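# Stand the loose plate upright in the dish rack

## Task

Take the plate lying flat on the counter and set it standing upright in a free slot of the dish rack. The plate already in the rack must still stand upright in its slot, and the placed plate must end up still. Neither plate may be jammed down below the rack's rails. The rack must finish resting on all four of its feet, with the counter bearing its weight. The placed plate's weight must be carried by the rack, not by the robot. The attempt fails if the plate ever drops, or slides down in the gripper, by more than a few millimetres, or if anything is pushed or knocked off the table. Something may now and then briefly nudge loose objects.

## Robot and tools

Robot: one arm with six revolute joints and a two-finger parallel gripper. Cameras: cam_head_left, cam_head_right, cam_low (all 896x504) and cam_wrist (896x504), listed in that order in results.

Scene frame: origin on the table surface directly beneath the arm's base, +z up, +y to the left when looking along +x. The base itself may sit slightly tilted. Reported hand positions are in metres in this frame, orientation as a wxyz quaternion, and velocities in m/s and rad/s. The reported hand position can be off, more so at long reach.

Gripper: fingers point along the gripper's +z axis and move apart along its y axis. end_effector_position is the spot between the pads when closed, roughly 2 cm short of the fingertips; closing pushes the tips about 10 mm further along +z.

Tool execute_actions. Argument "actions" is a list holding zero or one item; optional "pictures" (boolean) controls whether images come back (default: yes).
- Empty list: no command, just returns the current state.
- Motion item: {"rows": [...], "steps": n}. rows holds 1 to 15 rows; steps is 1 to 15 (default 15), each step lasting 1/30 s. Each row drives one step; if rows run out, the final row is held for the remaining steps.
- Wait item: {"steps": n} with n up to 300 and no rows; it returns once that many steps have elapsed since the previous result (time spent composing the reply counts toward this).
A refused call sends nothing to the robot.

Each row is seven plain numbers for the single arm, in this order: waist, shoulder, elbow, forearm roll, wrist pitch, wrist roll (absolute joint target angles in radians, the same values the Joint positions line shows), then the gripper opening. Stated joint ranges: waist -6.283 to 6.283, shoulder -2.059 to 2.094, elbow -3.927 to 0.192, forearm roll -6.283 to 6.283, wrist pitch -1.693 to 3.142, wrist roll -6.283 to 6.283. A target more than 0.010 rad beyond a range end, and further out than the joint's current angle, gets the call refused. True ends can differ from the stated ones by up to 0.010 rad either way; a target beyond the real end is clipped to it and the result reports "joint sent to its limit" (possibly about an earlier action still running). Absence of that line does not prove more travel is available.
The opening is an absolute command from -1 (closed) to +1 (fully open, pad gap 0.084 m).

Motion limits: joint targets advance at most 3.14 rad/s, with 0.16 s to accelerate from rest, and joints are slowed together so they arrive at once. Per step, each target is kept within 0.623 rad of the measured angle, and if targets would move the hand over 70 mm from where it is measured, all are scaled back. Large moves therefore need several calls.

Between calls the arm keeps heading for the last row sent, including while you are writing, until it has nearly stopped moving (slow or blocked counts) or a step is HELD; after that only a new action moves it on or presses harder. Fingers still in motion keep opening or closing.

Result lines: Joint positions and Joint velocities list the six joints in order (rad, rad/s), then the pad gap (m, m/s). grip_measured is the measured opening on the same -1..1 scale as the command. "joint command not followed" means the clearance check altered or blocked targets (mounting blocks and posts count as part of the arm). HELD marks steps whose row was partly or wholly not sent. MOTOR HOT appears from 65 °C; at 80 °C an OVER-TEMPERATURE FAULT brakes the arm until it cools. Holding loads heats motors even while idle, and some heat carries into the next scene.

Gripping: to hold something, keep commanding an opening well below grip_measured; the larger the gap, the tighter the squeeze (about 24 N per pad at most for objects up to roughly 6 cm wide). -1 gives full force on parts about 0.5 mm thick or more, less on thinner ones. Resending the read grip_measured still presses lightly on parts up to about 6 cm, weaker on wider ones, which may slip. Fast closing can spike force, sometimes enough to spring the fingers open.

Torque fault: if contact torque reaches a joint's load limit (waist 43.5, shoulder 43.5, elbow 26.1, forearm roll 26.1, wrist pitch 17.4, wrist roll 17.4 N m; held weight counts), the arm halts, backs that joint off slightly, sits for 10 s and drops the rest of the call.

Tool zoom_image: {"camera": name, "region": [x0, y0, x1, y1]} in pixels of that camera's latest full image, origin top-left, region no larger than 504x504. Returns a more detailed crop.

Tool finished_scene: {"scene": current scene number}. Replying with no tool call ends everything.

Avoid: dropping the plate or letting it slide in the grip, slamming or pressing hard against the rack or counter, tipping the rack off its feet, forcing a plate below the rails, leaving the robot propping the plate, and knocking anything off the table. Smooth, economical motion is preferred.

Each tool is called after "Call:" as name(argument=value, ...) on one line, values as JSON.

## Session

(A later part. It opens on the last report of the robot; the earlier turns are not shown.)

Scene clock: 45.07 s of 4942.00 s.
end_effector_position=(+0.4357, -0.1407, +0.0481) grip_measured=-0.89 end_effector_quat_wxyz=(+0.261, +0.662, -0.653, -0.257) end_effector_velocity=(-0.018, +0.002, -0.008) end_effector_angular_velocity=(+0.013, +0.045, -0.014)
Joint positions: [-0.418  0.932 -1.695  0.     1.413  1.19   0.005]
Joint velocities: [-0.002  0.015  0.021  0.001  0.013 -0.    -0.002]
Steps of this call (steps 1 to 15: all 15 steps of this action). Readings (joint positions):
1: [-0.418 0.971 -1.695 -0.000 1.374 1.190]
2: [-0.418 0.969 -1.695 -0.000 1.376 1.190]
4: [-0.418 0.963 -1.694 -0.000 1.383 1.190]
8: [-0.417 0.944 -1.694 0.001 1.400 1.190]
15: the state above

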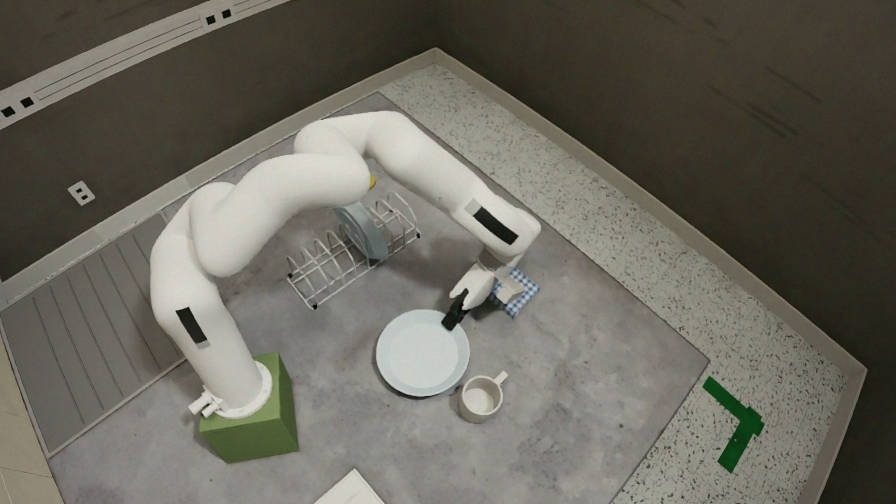

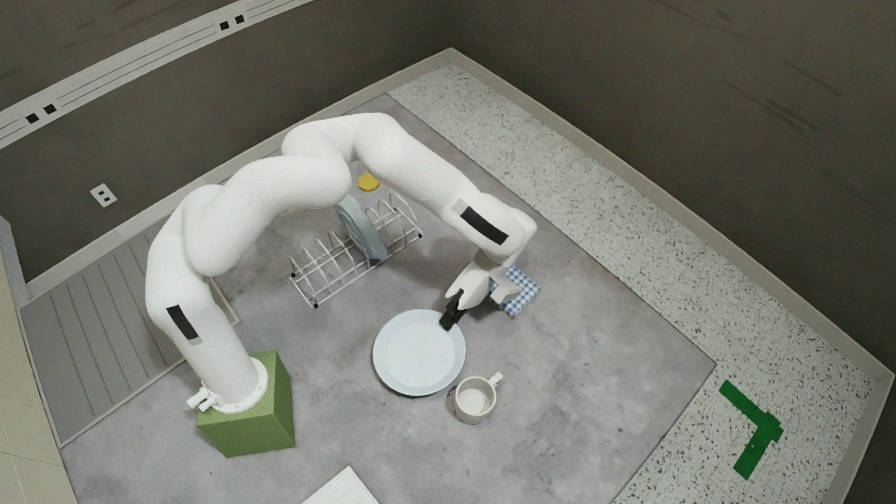

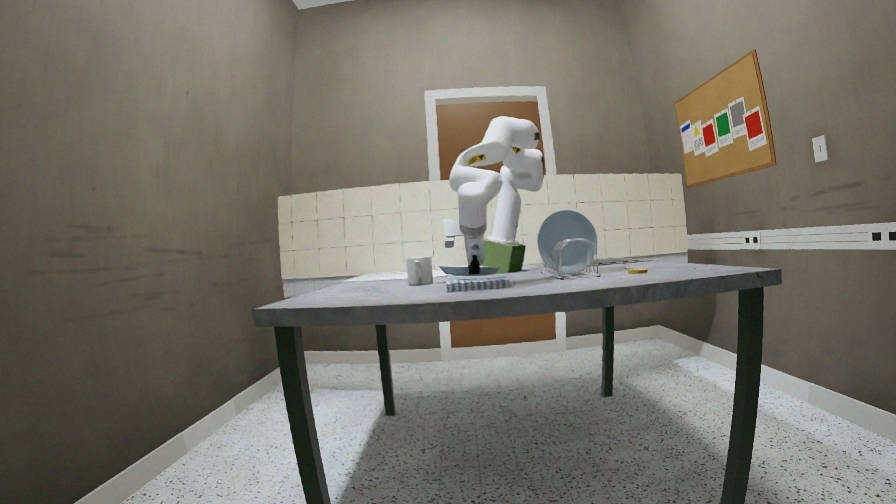

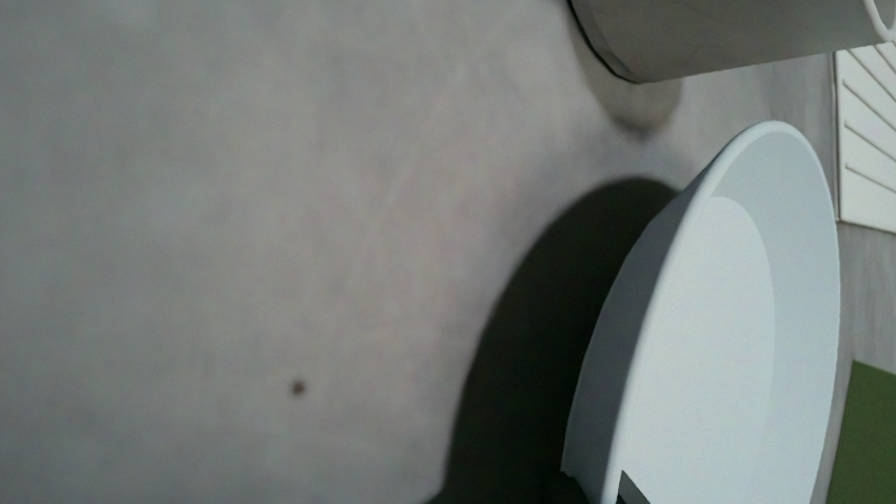

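Call:
execute_actions(actions=[{"rows":[[-0.418,0.91,-1.69,0,1.43,1.19,-1],[-0.418,0.885,-1.685,0,1.45,1.19,-1],[-0.418,0.86,-1.68,0,1.47,1.19,-1],[-0.418,0.835,-1.675,0,1.49,1.19,-1],[-0.418,0.81,-1.67,0,1.51,1.19,-1],[-0.418,0.785,-1.665,0,1.53,1.19,-1],[-0.418,0.76,-1.66,0,1.55,1.19,-1],[-0.418,0.735,-1.655,0,1.57,1.19,-1],[-0.418,0.71,-1.65,0,1.59,1.19,-1],[-0.418,0.685,-1.645,0,1.6,1.19,-1],[-0.418,0.66,-1.64,0,1.6,1.19,-1],[-0.418,0.635,-1.63,0,1.6,1.19,-1],[-0.418,0.61,-1.62,0,1.59,1.19,-1],[-0.418,0.585,-1.61,0,1.58,1.19,-1],[-0.418,0.56,-1.6,0,1.57,1.19,-1]]}], pictures=false)

Call:
execute_actions(actions=[{"rows":[[-0.418,0.535,-1.58,0,1.54,1.19,-1],[-0.418,0.51,-1.56,0,1.51,1.19,-1],[-0.418,0.485,-1.54,0,1.48,1.19,-1],[-0.418,0.46,-1.52,0,1.45,1.19,-1],[-0.418,0.435,-1.5,0,1.42,1.19,-1],[-0.418,0.41,-1.48,0,1.39,1.17,-1],[-0.418,0.385,-1.46,0,1.36,1.14,-1],[-0.418,0.36,-1.44,0,1.33,1.1,-1],[-0.418,0.335,-1.42,0,1.3,1.05,-1],[-0.418,0.31,-1.4,0,1.27,1,-1],[-0.418,0.285,-1.38,0,1.24,0.94,-1],[-0.418,0.26,-1.36,0,1.21,0.88,-1],[-0.418,0.235,-1.34,0,1.18,0.82,-1],[-0.418,0.215,-1.32,0,1.15,0.76,-1],[-0.418,0.2,-1.3,0,1.12,0.7,-1]]}], pictures=false)

Call:
execute_actions(actions=[{"rows":[[-0.418,0.2,-1.3,0,1.1,0.64,-1],[-0.418,0.2,-1.3,0,1.1,0.58,-1],[-0.418,0.2,-1.3,0,1.1,0.52,-1],[-0.418,0.2,-1.3,0,1.1,0.46,-1],[-0.418,0.2,-1.3,0,1.1,0.4,-1],[-0.418,0.2,-1.3,0,1.1,0.34,-1],[-0.418,0.2,-1.3,0,1.1,0.28,-1],[-0.418,0.2,-1.3,0,1.1,0.22,-1],[-0.418,0.2,-1.3,0,1.1,0.16,-1],[-0.418,0.2,-1.3,0,1.1,0.1,-1],[-0.418,0.2,-1.3,0,1.1,0.04,-1],[-0.418,0.2,-1.3,0,1.1,-0.02,-1],[-0.418,0.2,-1.3,0,1.1,-0.08,-1],[-0.418,0.2,-1.3,0,1.1,-0.14,-1],[-0.418,0.2,-1.3,0,1.1,-0.2,-1]]}], pictures=false)

Call:
execute_actions(actions=[{"rows":[[-0.418,0.2,-1.3,0,1.1,-0.26,-1],[-0.418,0.2,-1.3,0,1.1,-0.32,-1],[-0.418,0.2,-1.3,0,1.1,-0.38,-1],[-0.418,0.2,-1.3,0,1.1,-0.44,-1],[-0.418,0.2,-1.3,0,1.1,-0.5,-1],[-0.418,0.2,-1.3,0,1.1,-0.56,-1],[-0.418,0.2,-1.3,0,1.1,-0.62,-1],[-0.418,0.2,-1.3,0,1.1,-0.68,-1],[-0.418,0.2,-1.3,0,1.1,-0.74,-1],[-0.418,0.2,-1.3,0,1.1,-0.8,-1],[-0.418,0.2,-1.3,0,1.1,-0.86,-1],[-0.418,0.2,-1.3,0,1.1,-0.92,-1],[-0.418,0.2,-1.3,0,1.1,-0.98,-1],[-0.418,0.2,-1.3,0,1.1,-1.04,-1],[-0.418,0.2,-1.3,0,1.1,-1.1,-1]]}], pictures=false)

Call:
execute_actions(actions=[{"rows":[[-0.418,0.19,-1.29,0.01,1.12,-1.16,-1],[-0.418,0.18,-1.28,0.02,1.145,-1.22,-1],[-0.418,0.165,-1.27,0.03,1.17,-1.27,-1],[-0.418,0.15,-1.26,0.04,1.2,-1.32,-1],[-0.418,0.14,-1.25,0.05,1.23,-1.36,-1],[-0.418,0.13,-1.24,0.06,1.26,-1.4,-1],[-0.418,0.115,-1.23,0.07,1.29,-1.43,-1],[-0.418,0.1,-1.22,0.08,1.32,-1.46,-1],[-0.418,0.09,-1.21,0.09,1.35,-1.48,-1],[-0.418,0.08,-1.2,0.1,1.38,-1.49,-1],[-0.418,0.065,-1.19,0.11,1.41,-1.49,-1],[-0.418,0.05,-1.18,0.12,1.44,-1.49,-1],[-0.418,0.04,-1.17,0.13,1.47,-1.49,-1],[-0.418,0.03,-1.16,0.14,1.5,-1.49,-1],[-0.418,0.015,-1.15,0.15,1.53,-1.49,-1]]}], pictures=false)

Call:
execute_actions(actions=[{"rows":[[-0.418,0,-1.14,0.16,1.56,-1.49,-1],[-0.418,-0.01,-1.13,0.175,1.59,-1.49,-1],[-0.418,-0.02,-1.12,0.19,1.62,-1.49,-1],[-0.418,-0.035,-1.11,0.2,1.65,-1.49,-1],[-0.418,-0.05,-1.1,0.21,1.68,-1.49,-1],[-0.418,-0.06,-1.09,0.225,1.71,-1.49,-1],[-0.418,-0.07,-1.08,0.24,1.74,-1.49,-1],[-0.418,-0.085,-1.07,0.25,1.77,-1.49,-1],[-0.418,-0.1,-1.06,0.26,1.8,-1.49,-1],[-0.418,-0.11,-1.05,0.275,1.83,-1.49,-1],[-0.418,-0.12,-1.04,0.29,1.855,-1.49,-1],[-0.418,-0.13,-1.03,0.3,1.88,-1.49,-1],[-0.418,-0.14,-1.02,0.31,1.895,-1.49,-1],[-0.418,-0.148,-1.014,0.317,1.907,-1.49,-1]],"steps":15}])

Scene clock: 69.83 s of 4942.00 s.
end_effector_position=(+0.4555, -0.1091, +0.1845) grip_measured=-0.89 end_effector_quat_wxyz=(+0.250, +0.672, -0.657, -0.232) end_effector_velocity=(+0.097, +0.040, +0.245) end_effector_angular_velocity=(-0.163, -0.587, +0.162)
Joint positions: [-0.418  0.627 -1.627  0.     1.592  1.19   0.005]
Joint velocities: [ 0.001 -0.739  0.28  -0.    -0.172 -0.    -0.   ]
Steps of this call (steps 1 to 15: the robot went on to your last target; steps 16 to 100: nothing new was sent; then 20.93 s passed at rest; steps 101 to 115: all 15 steps of this action). Readings (joint positions):
101: [-0.418 0.931 -1.695 0.000 1.414 1.190]
102: [-0.418 0.927 -1.693 -0.000 1.419 1.190]
104: [-0.418 0.900 -1.683 0.000 1.443 1.190]
108: [-0.418 0.801 -1.671 -0.000 1.516 1.190]
115: the state above

Scene clock: 70.33 s of 4942.00 s.
end_effector_position=(+0.5133, -0.1034, +0.2643) grip_measured=-0.89 end_effector_quat_wxyz=(+0.150, +0.818, -0.554, -0.048) end_effector_velocity=(+0.101, +0.015, +0.158) end_effector_angular_velocity=(+0.152, -0.581, +1.789)
Joint positions: [-0.418  0.269 -1.366 -0.     1.22   0.896  0.005]
Joint velocities: [ 0.    -0.673  0.555  0.002 -0.839 -1.627 -0.   ]
Steps of this call (steps 1 to 15: all 15 steps of this action). Readings (joint positions):
1: [-0.418 0.602 -1.617 0.000 1.585 1.190]
2: [-0.418 0.577 -1.605 0.000 1.572 1.190]
4: [-0.418 0.528 -1.574 -0.000 1.528 1.190]
8: [-0.418 0.431 -1.495 0.000 1.415 1.178]
15: the state above

Scene clock: 70.83 s of 4942.00 s.
end_effector_position=(+0.5281, -0.1035, +0.2790) grip_measured=-0.89 end_effector_quat_wxyz=(+0.123, +0.981, -0.143, -0.048) end_effector_velocity=(+0.004, +0.001, +0.006) end_effector_angular_velocity=(+0.229, +0.393, +1.730)
Joint positions: [-0.418  0.201 -1.3   -0.     1.1    0.011  0.005]
Joint velocities: [ 0.    -0.008 -0.005  0.001 -0.002 -1.789  0.   ]
Steps of this call (steps 1 to 15: all 15 steps of this action). Readings (joint positions):
1: [-0.418 0.247 -1.348 -0.000 1.192 0.841]
2: [-0.418 0.228 -1.331 -0.000 1.164 0.784]
4: [-0.418 0.205 -1.309 -0.000 1.123 0.667]
8: [-0.418 0.202 -1.300 0.000 1.102 0.430]
15: the state above

Scene clock: 71.33 s of 4942.00 s.
end_effector_position=(+0.5283, -0.1034, +0.2795) grip_measured=-0.89 end_effector_quat_wxyz=(+0.090, +0.946, +0.298, -0.096) end_effector_velocity=(+0.000, -0.000, +0.000) end_effector_angular_velocity=(+0.230, +0.406, +1.727)
Joint positions: [-0.418  0.2   -1.3   -0.     1.1   -0.889  0.005]
Joint velocities: [-0.    -0.    -0.    -0.    -0.001 -1.789 -0.   ]
Steps of this call (steps 1 to 15: all 15 steps of this action). Readings (joint positions):
1: [-0.418 0.201 -1.300 -0.000 1.100 -0.049]
2: [-0.418 0.201 -1.300 -0.000 1.100 -0.109]
4: [-0.418 0.200 -1.300 -0.000 1.100 -0.229]
8: [-0.418 0.200 -1.300 -0.000 1.100 -0.469]
15: the state above

Scene clock: 71.83 s of 4942.00 s.
end_effector_position=(+0.4225, -0.0393, +0.2925) grip_measured=-0.90 end_effector_quat_wxyz=(-0.098, +0.828, +0.525, -0.170) end_effector_velocity=(-0.265, +0.178, +0.058) end_effector_angular_velocity=(+0.529, +0.665, -0.214)
Joint positions: [-0.418  0.05  -1.178  0.122  1.445 -1.488  0.005]
Joint velocities: [-0.001 -0.359  0.286  0.3    0.897 -0.047 -0.   ]
Steps of this call (steps 1 to 15: all 15 steps of this action). Readings (joint positions):
1: [-0.418 0.200 -1.300 -0.000 1.100 -0.949]
2: [-0.418 0.200 -1.300 0.000 1.101 -1.009]
4: [-0.418 0.195 -1.295 0.005 1.112 -1.128]
8: [-0.418 0.145 -1.253 0.047 1.222 -1.340]
15: the state above

Scene clock: 72.33 s of 4942.00 s.
end_effector_position=(+0.2997, +0.0600, +0.3385) grip_measured=-0.90 end_effector_quat_wxyz=(-0.307, +0.794, +0.480, -0.212) end_effector_velocity=(-0.171, +0.151, +0.079) end_effector_angular_velocity=(+0.474, +0.409, -0.123)
Joint positions: [-0.418 -0.133 -1.028  0.302  1.879 -1.49   0.005]
Joint velocities: [ 0.002 -0.297  0.293  0.304  0.565 -0.     0.   ]
Steps of this call (steps 1 to 15: all 15 steps of this action). Readings (joint positions):
1: [-0.418 0.038 -1.169 0.132 1.474 -1.489]
2: [-0.418 0.025 -1.158 0.142 1.504 -1.489]
4: [-0.418 0.000 -1.139 0.165 1.565 -1.489]
8: [-0.418 -0.050 -1.099 0.214 1.684 -1.490]
15: the state above

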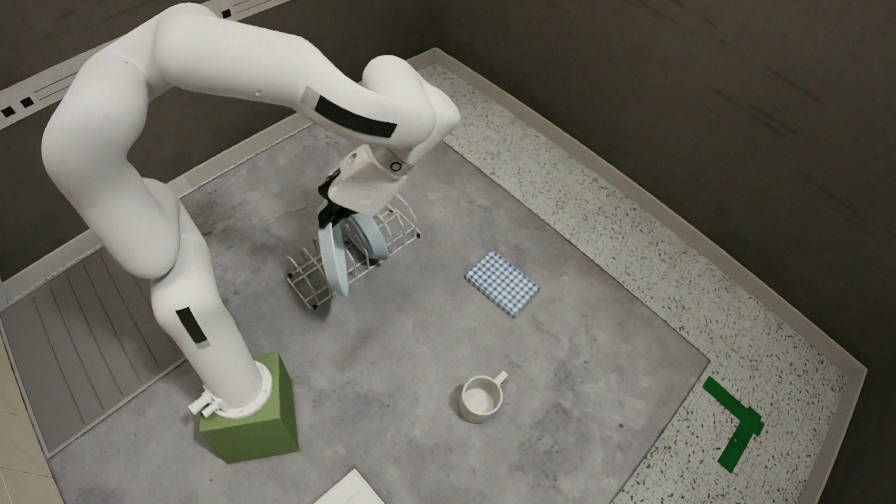

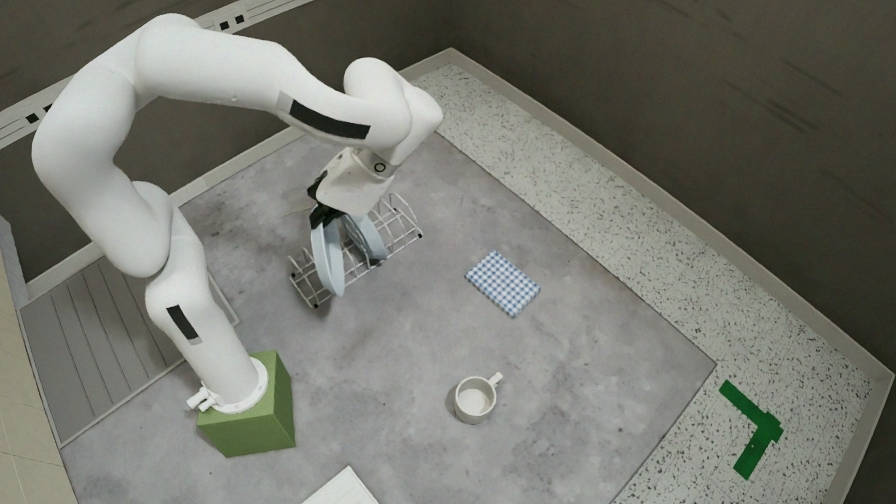

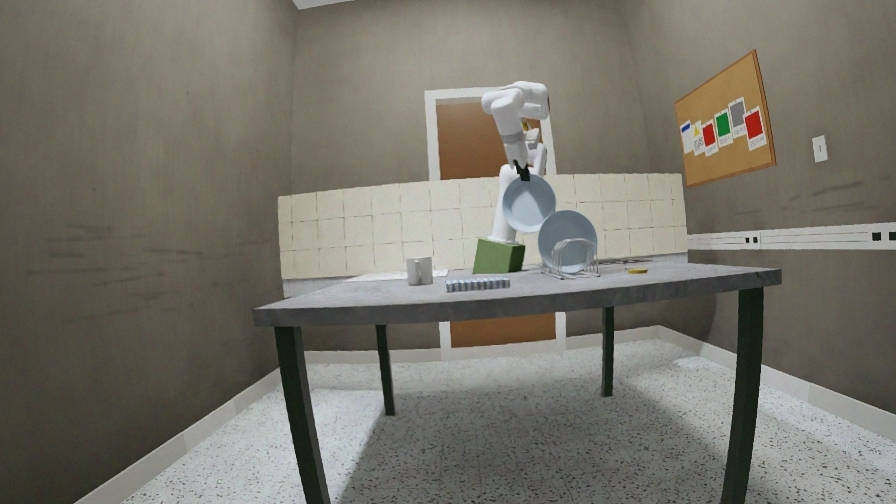

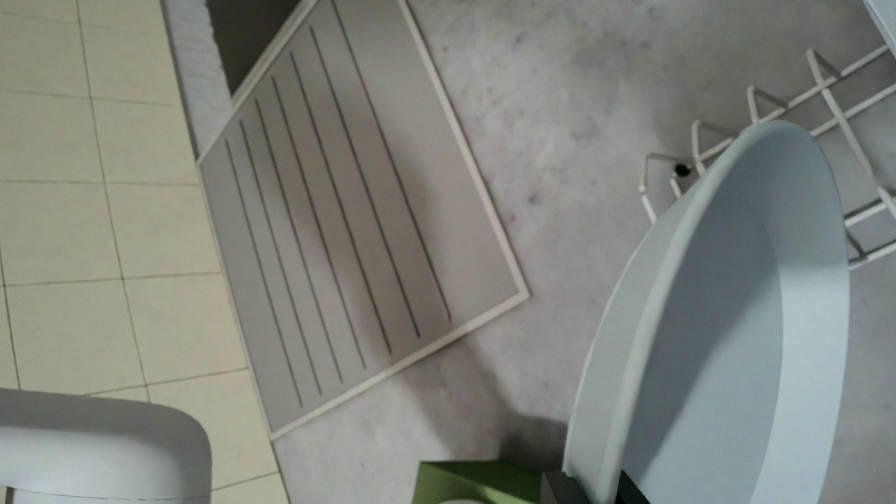

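Call:
execute_actions(actions=[{"rows":[[-0.39,-0.148,-1.014,0.317,1.907,-1.49,-1],[-0.35,-0.148,-1.014,0.317,1.907,-1.49,-1],[-0.31,-0.148,-1.014,0.317,1.907,-1.49,-1],[-0.27,-0.148,-1.014,0.317,1.907,-1.49,-1],[-0.23,-0.148,-1.014,0.317,1.907,-1.49,-1],[-0.19,-0.148,-1.014,0.317,1.907,-1.49,-1],[-0.15,-0.148,-1.014,0.317,1.907,-1.49,-1],[-0.11,-0.148,-1.014,0.317,1.907,-1.49,-1],[-0.07,-0.148,-1.014,0.317,1.907,-1.49,-1],[-0.03,-0.148,-1.014,0.317,1.907,-1.49,-1],[0.01,-0.148,-1.014,0.317,1.907,-1.49,-1],[0.04,-0.148,-1.014,0.317,1.907,-1.49,-1],[0.068,-0.148,-1.014,0.317,1.907,-1.49,-1]],"steps":15}], pictures=false)

Call:
execute_actions(actions=[{"steps":10}])

Call:
zoom_image(camera="cam_head_right", region=[250,130,440,320])

Call:
zoom_image(camera="cam_low", region=[510,150,640,290])

Scene clock: 76.10 s of 4942.00 s.
end_effector_position=(+0.2590, +0.1778, +0.3210) grip_measured=-0.90 end_effector_quat_wxyz=(-0.314, +0.645, +0.627, -0.304) end_effector_velocity=(-0.104, +0.183, -0.028) end_effector_angular_velocity=(+0.115, +0.191, +0.766)
Joint positions: [ 0.036 -0.148 -1.014  0.318  1.907 -1.49   0.005]
Joint velocities: [ 0.8   -0.003  0.004  0.014  0.007 -0.002  0.   ]
Steps of this call (steps 1 to 30: the robot went on to your last target; steps 31 to 98: nothing new was sent; steps 99 to 113: all 15 steps of this action). Readings (joint positions):
99: [-0.418 -0.148 -1.014 0.317 1.907 -1.490]
100: [-0.412 -0.148 -1.014 0.317 1.907 -1.490]
102: [-0.372 -0.148 -1.014 0.316 1.906 -1.490]
106: [-0.229 -0.148 -1.014 0.317 1.907 -1.490]
113: the state above

Scene clock: 76.43 s of 4942.00 s.
end_effector_position=(+0.2552, +0.1843, +0.3199) grip_measured=-0.90 end_effector_quat_wxyz=(-0.312, +0.634, +0.636, -0.310) end_effector_velocity=(-0.001, +0.002, -0.000) end_effector_angular_velocity=(+0.002, +0.003, +0.006)
Joint positions: [ 0.067 -0.148 -1.014  0.317  1.907 -1.49   0.005]
Joint velocities: [ 0.007  0.    -0.     0.001  0.001 -0.     0.   ]
Steps of this call (steps 1 to 10: the robot went on to your last target). Readings (joint positions):
1: [0.057 -0.148 -1.014 0.318 1.908 -1.490]
2: [0.065 -0.148 -1.014 0.318 1.908 -1.490]
4: [0.067 -0.148 -1.014 0.317 1.907 -1.490]
8: [0.066 -0.148 -1.014 0.317 1.907 -1.490]
10: the state above

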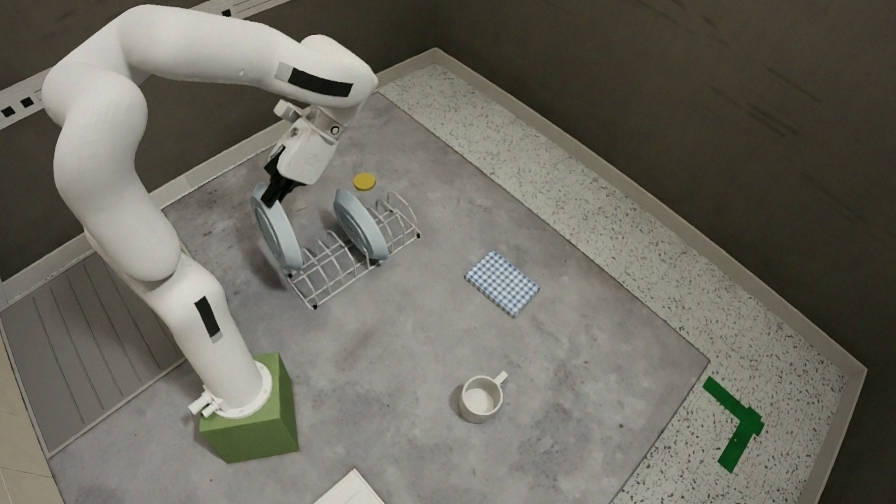

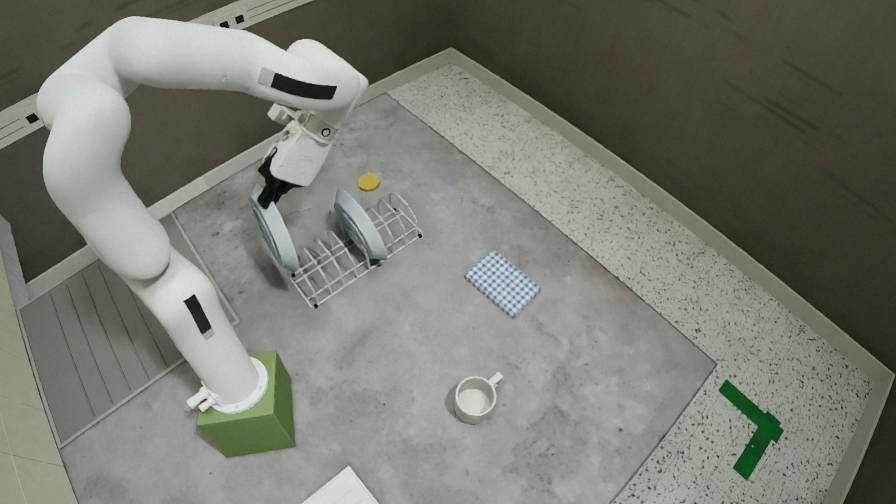

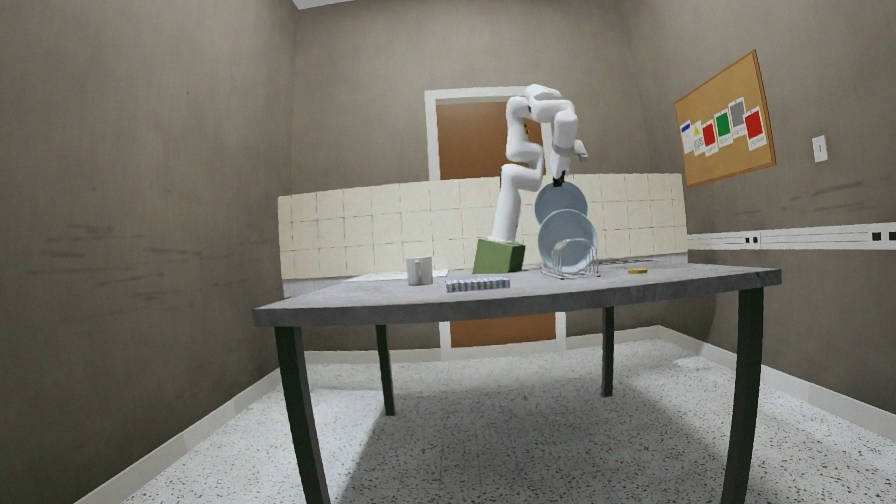

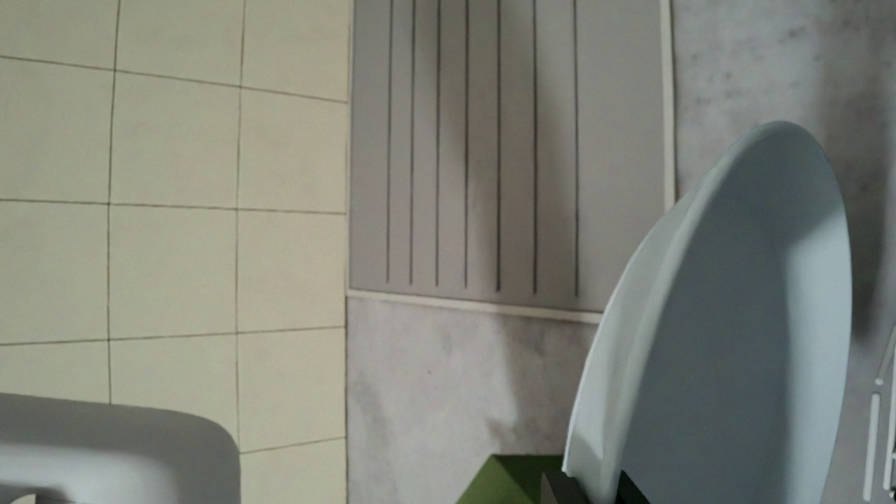

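Region (250, 130, 440, 320) of cam_head_right's 896x504 image, scaled by 2.653, with more detail than that image has.

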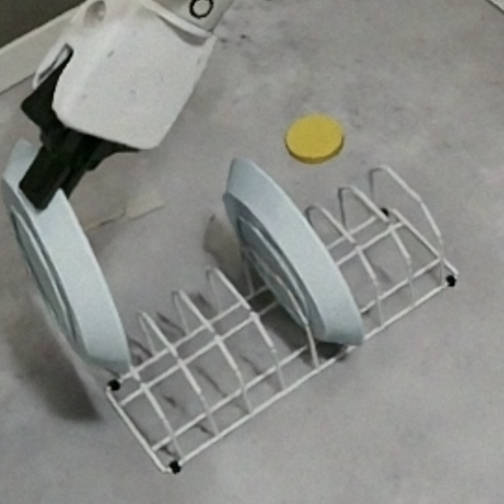

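Region (510, 150, 640, 290) of cam_low's 896x504 image, scaled by 3.600, with more detail than that image has; it fills the left 468 columns of this view, and the rest is white.

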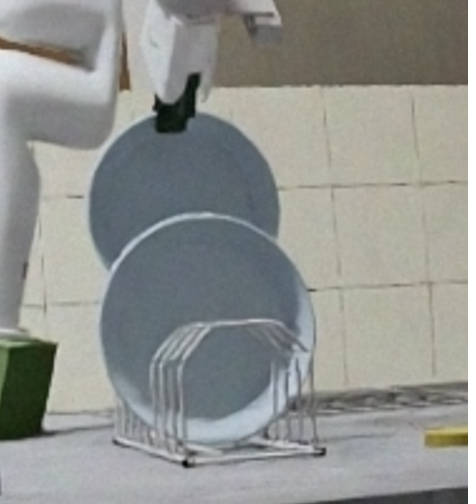

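Call:
execute_actions(actions=[{"rows":[[0.066,-0.158,-1.005,0.315,1.89,-1.49,-1],[0.065,-0.168,-0.996,0.312,1.874,-1.49,-1],[0.063,-0.179,-0.986,0.31,1.858,-1.492,-1],[0.062,-0.19,-0.977,0.307,1.841,-1.493,-1],[0.06,-0.2,-0.967,0.304,1.825,-1.494,-1],[0.059,-0.211,-0.957,0.302,1.808,-1.495,-1]],"steps":15}])

Call:
zoom_image(camera="cam_head_right", region=[250,170,400,320])

Scene clock: 85.17 s of 4942.00 s.
end_effector_position=(+0.2624, +0.1782, +0.3104) grip_measured=-0.90 end_effector_quat_wxyz=(-0.277, +0.651, +0.650, -0.277) end_effector_velocity=(+0.000, -0.001, -0.001) end_effector_angular_velocity=(-0.002, -0.000, +0.001)
Joint positions: [ 0.059 -0.211 -0.957  0.302  1.808 -1.495  0.005]
Joint velocities: [ 0.     0.002  0.    -0.002 -0.002  0.    -0.   ]
Steps of this call (steps 1 to 30: the robot went on to your last target; steps 31 to 120: nothing new was sent; then 4.23 s passed at rest; steps 121 to 135: all 15 steps of this action). Readings (joint positions):
121: [0.068 -0.148 -1.014 0.317 1.907 -1.490]
122: [0.068 -0.150 -1.011 0.316 1.902 -1.490]
124: [0.065 -0.164 -0.999 0.313 1.879 -1.490]
128: [0.060 -0.204 -0.964 0.304 1.821 -1.494]
135: the state above

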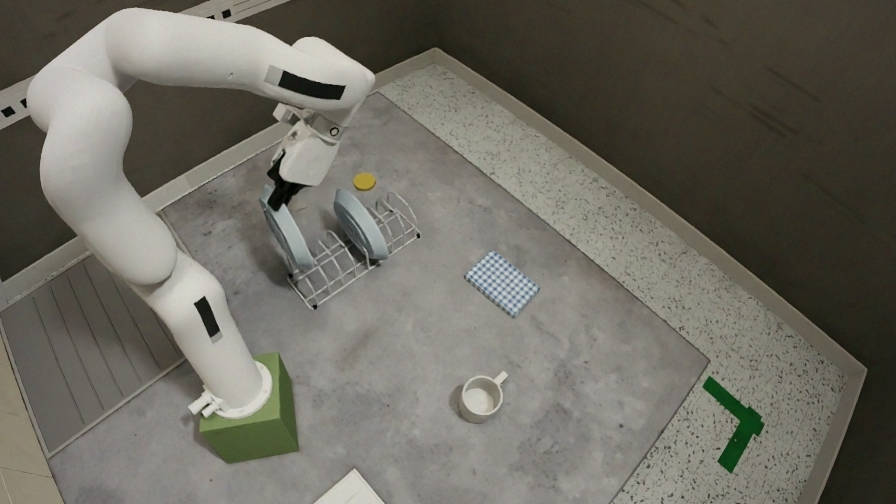

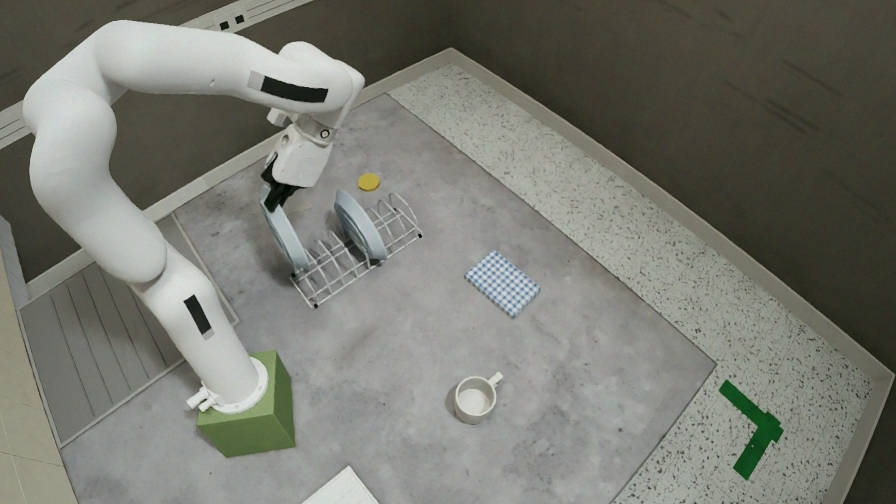

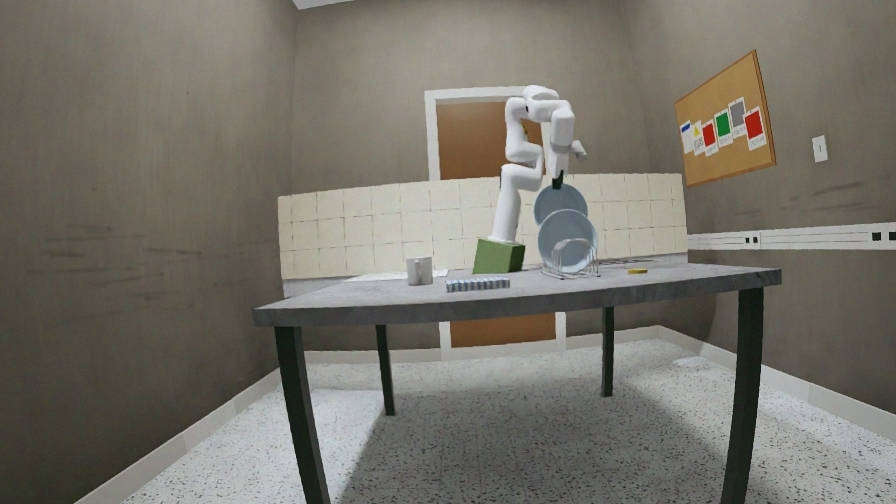

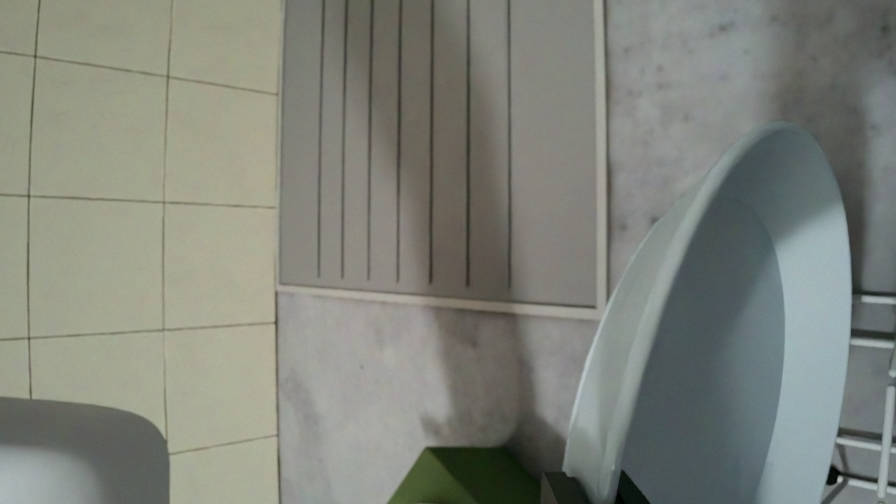

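Region (250, 170, 400, 320) of cam_head_right's 896x504 image, scaled by 3.360, with more detail than that image has.

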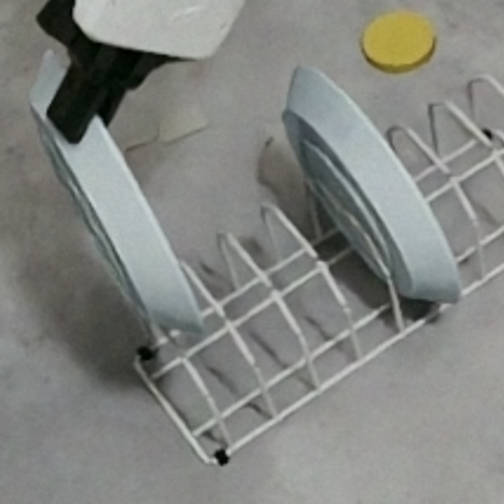

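Call:
execute_actions(actions=[{"rows":[[0.047,-0.2,-0.965,0.295,1.807,-1.505,-1],[0.036,-0.188,-0.973,0.288,1.806,-1.516,-1],[0.024,-0.176,-0.981,0.28,1.805,-1.526,-1],[0.013,-0.164,-0.989,0.273,1.805,-1.536,-1],[0.001,-0.152,-0.997,0.266,1.804,-1.547,-1],[-0.01,-0.141,-1.005,0.259,1.803,-1.557,-1]],"steps":15}])

Call:
zoom_image(camera="cam_head_left", region=[250,170,400,320])

Call:
zoom_image(camera="cam_wrist", region=[696,250,896,504])

Scene clock: 93.23 s of 4942.00 s.
end_effector_position=(+0.2841, +0.1511, +0.3044) grip_measured=-0.89 end_effector_quat_wxyz=(-0.276, +0.653, +0.648, -0.277) end_effector_velocity=(+0.002, +0.000, +0.001) end_effector_angular_velocity=(-0.000, -0.008, +0.003)
Joint positions: [-0.01  -0.141 -1.004  0.259  1.804 -1.557  0.005]
Joint velocities: [ 0.001 -0.003 -0.003 -0.002 -0.003  0.     0.   ]
Steps of this call (steps 1 to 15: the robot went on to your last target; steps 16 to 100: nothing new was sent; then 4.23 s passed at rest; steps 101 to 115: all 15 steps of this action). Readings (joint positions):
101: [0.059 -0.211 -0.957 0.302 1.808 -1.495]
102: [0.056 -0.208 -0.959 0.300 1.808 -1.499]
104: [0.040 -0.192 -0.971 0.290 1.807 -1.513]
108: [-0.003 -0.147 -1.000 0.264 1.804 -1.550]
115: the state above

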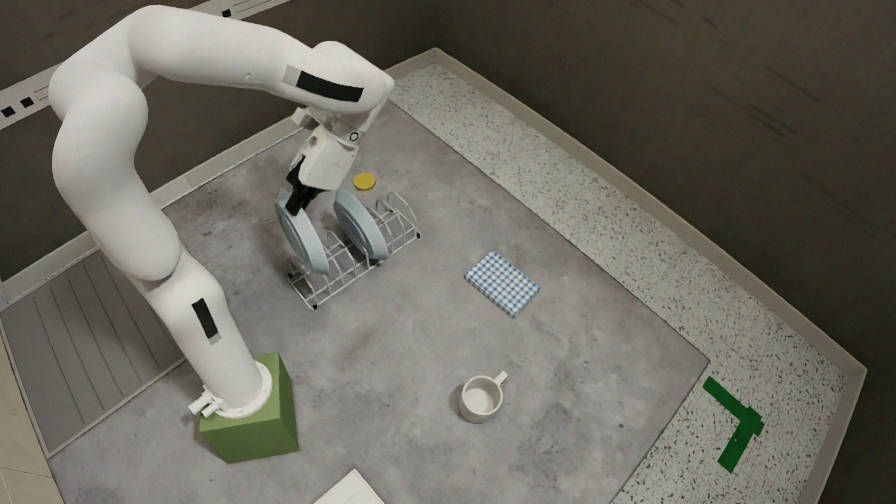

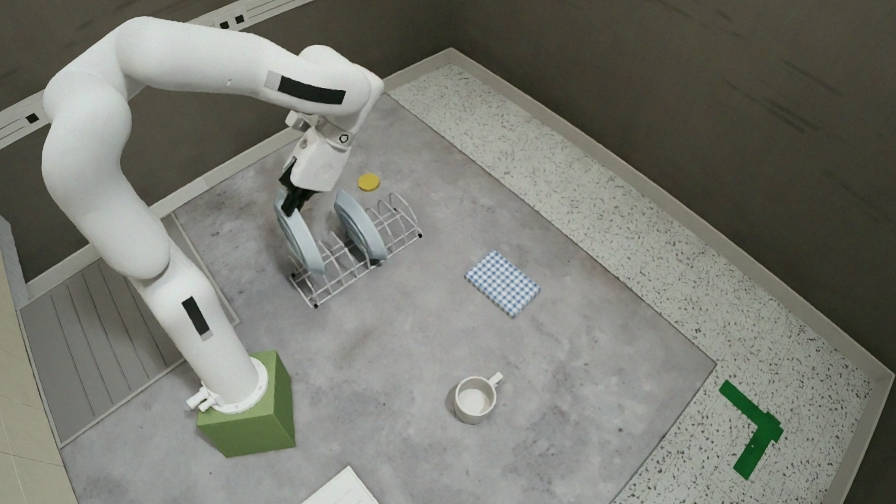

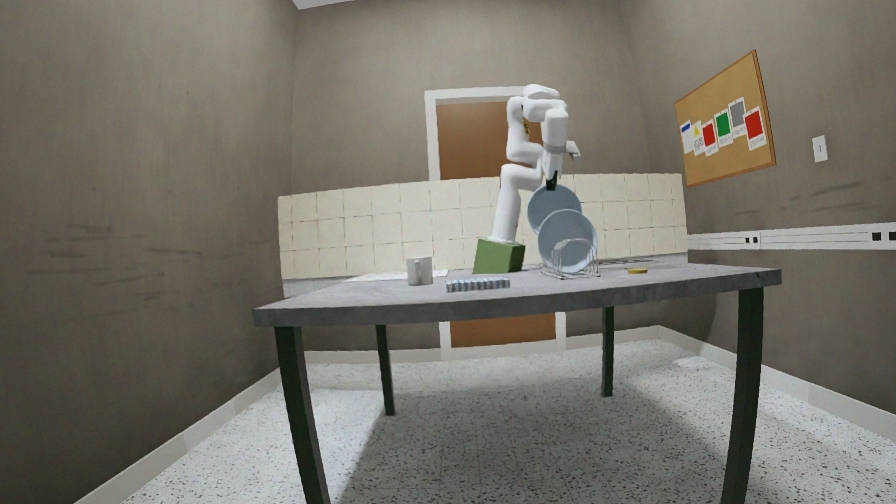

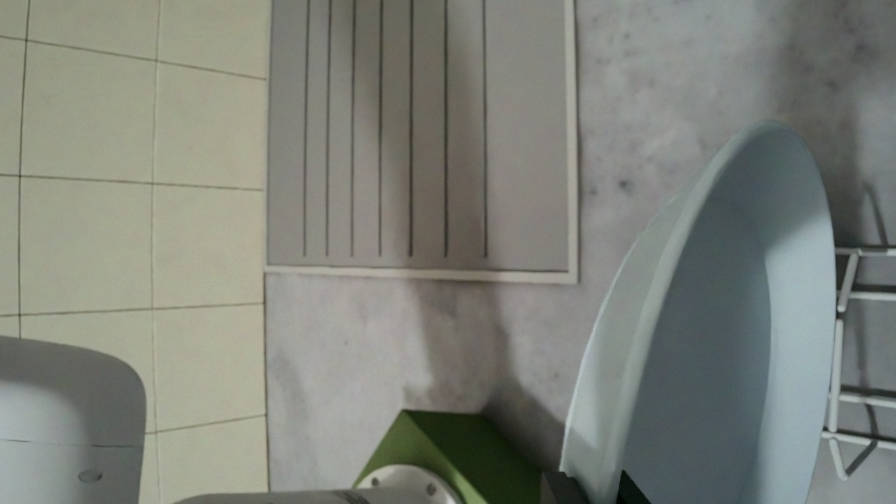

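Region (250, 170, 400, 320) of cam_head_left's 896x504 image, scaled by 3.360, with more detail than that image has.

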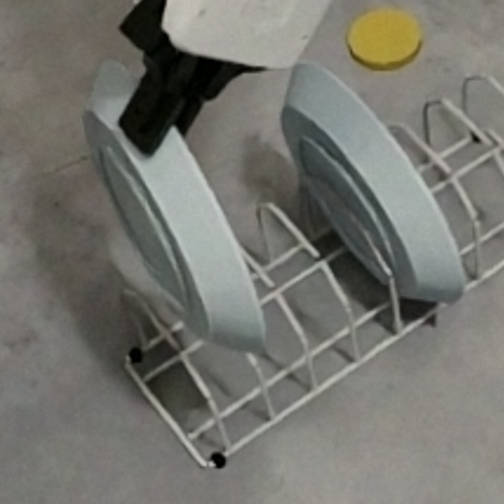

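Region (696, 250, 896, 504) of cam_wrist's 896x504 image, scaled by 1.984, with more detail than that image has; it fills the left 397 columns of this view, and the rest is white.

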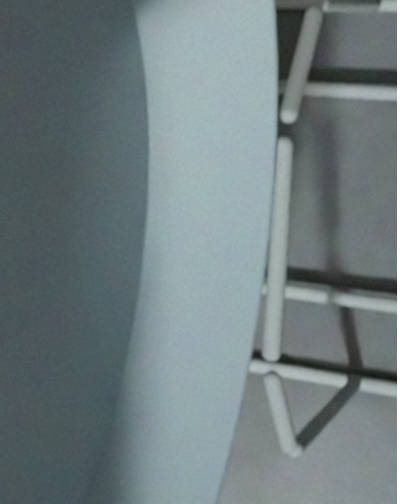

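Call:
execute_actions(actions=[{"rows":[[-0.009,-0.148,-0.997,0.26,1.802,-1.556,-1],[-0.008,-0.155,-0.989,0.26,1.801,-1.555,-1],[-0.007,-0.162,-0.981,0.261,1.8,-1.554,-1],[-0.006,-0.17,-0.973,0.262,1.8,-1.553,-1],[-0.004,-0.177,-0.965,0.263,1.799,-1.552,-1],[-0.003,-0.184,-0.957,0.263,1.798,-1.551,-1]],"steps":15}])

Call:
zoom_image(camera="cam_head_left", region=[250,170,400,320])

Scene clock: 97.50 s of 4942.00 s.
end_effector_position=(+0.2713, +0.1519, +0.3047) grip_measured=-0.90 end_effector_quat_wxyz=(-0.276, +0.653, +0.648, -0.277) end_effector_velocity=(-0.001, +0.000, +0.000) end_effector_angular_velocity=(+0.001, +0.005, -0.000)
Joint positions: [-0.003 -0.184 -0.957  0.263  1.798 -1.551  0.005]
Joint velocities: [ 0.     0.001  0.001  0.001  0.003 -0.    -0.   ]
Steps of this call (steps 1 to 15: the robot went on to your last target; steps 16 to 100: nothing new was sent; then 0.43 s passed at rest; steps 101 to 115: all 15 steps of this action). Readings (joint positions):
101: [-0.010 -0.141 -1.005 0.259 1.803 -1.557]
102: [-0.010 -0.143 -1.003 0.259 1.802 -1.557]
104: [-0.008 -0.153 -0.991 0.260 1.801 -1.555]
108: [-0.004 -0.180 -0.962 0.263 1.797 -1.552]
115: the state above

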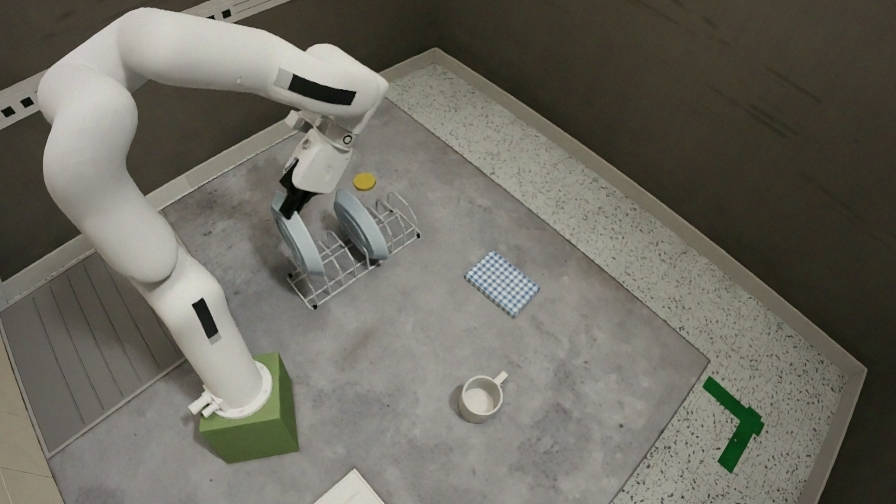

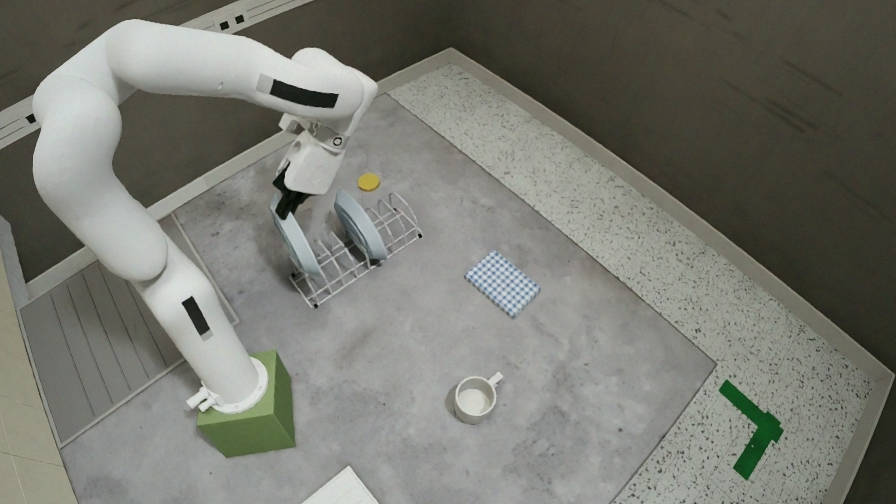

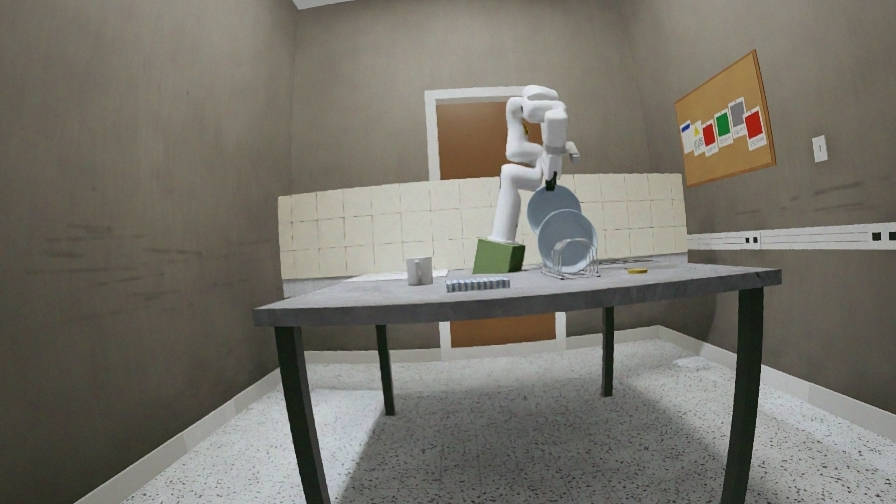

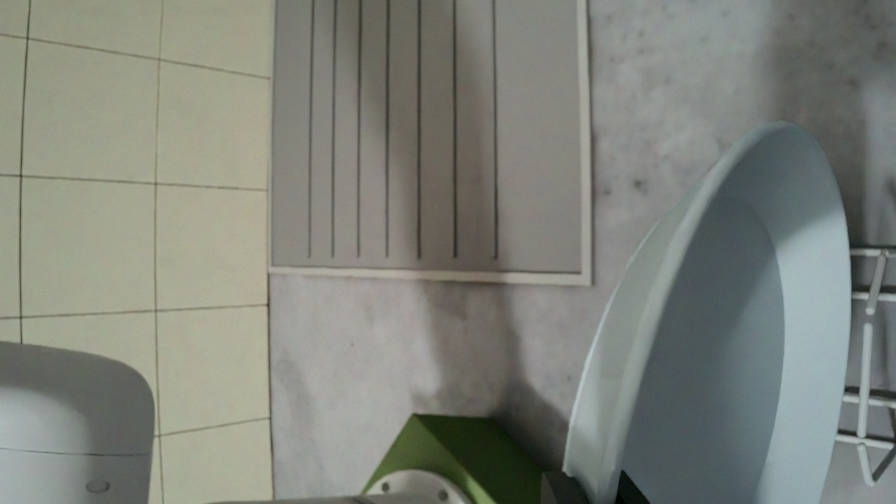

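Region (250, 170, 400, 320) of cam_head_left's 896x504 image, scaled by 3.360, with more detail than that image has.

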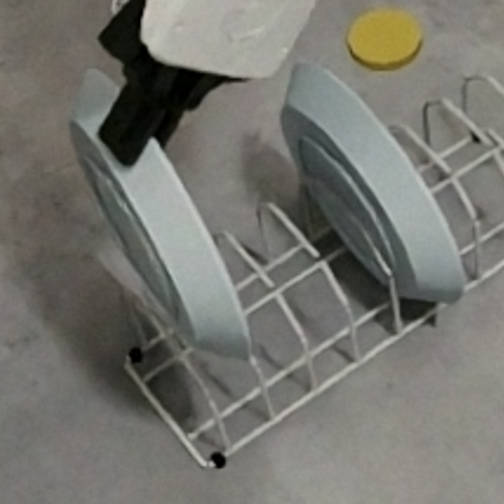

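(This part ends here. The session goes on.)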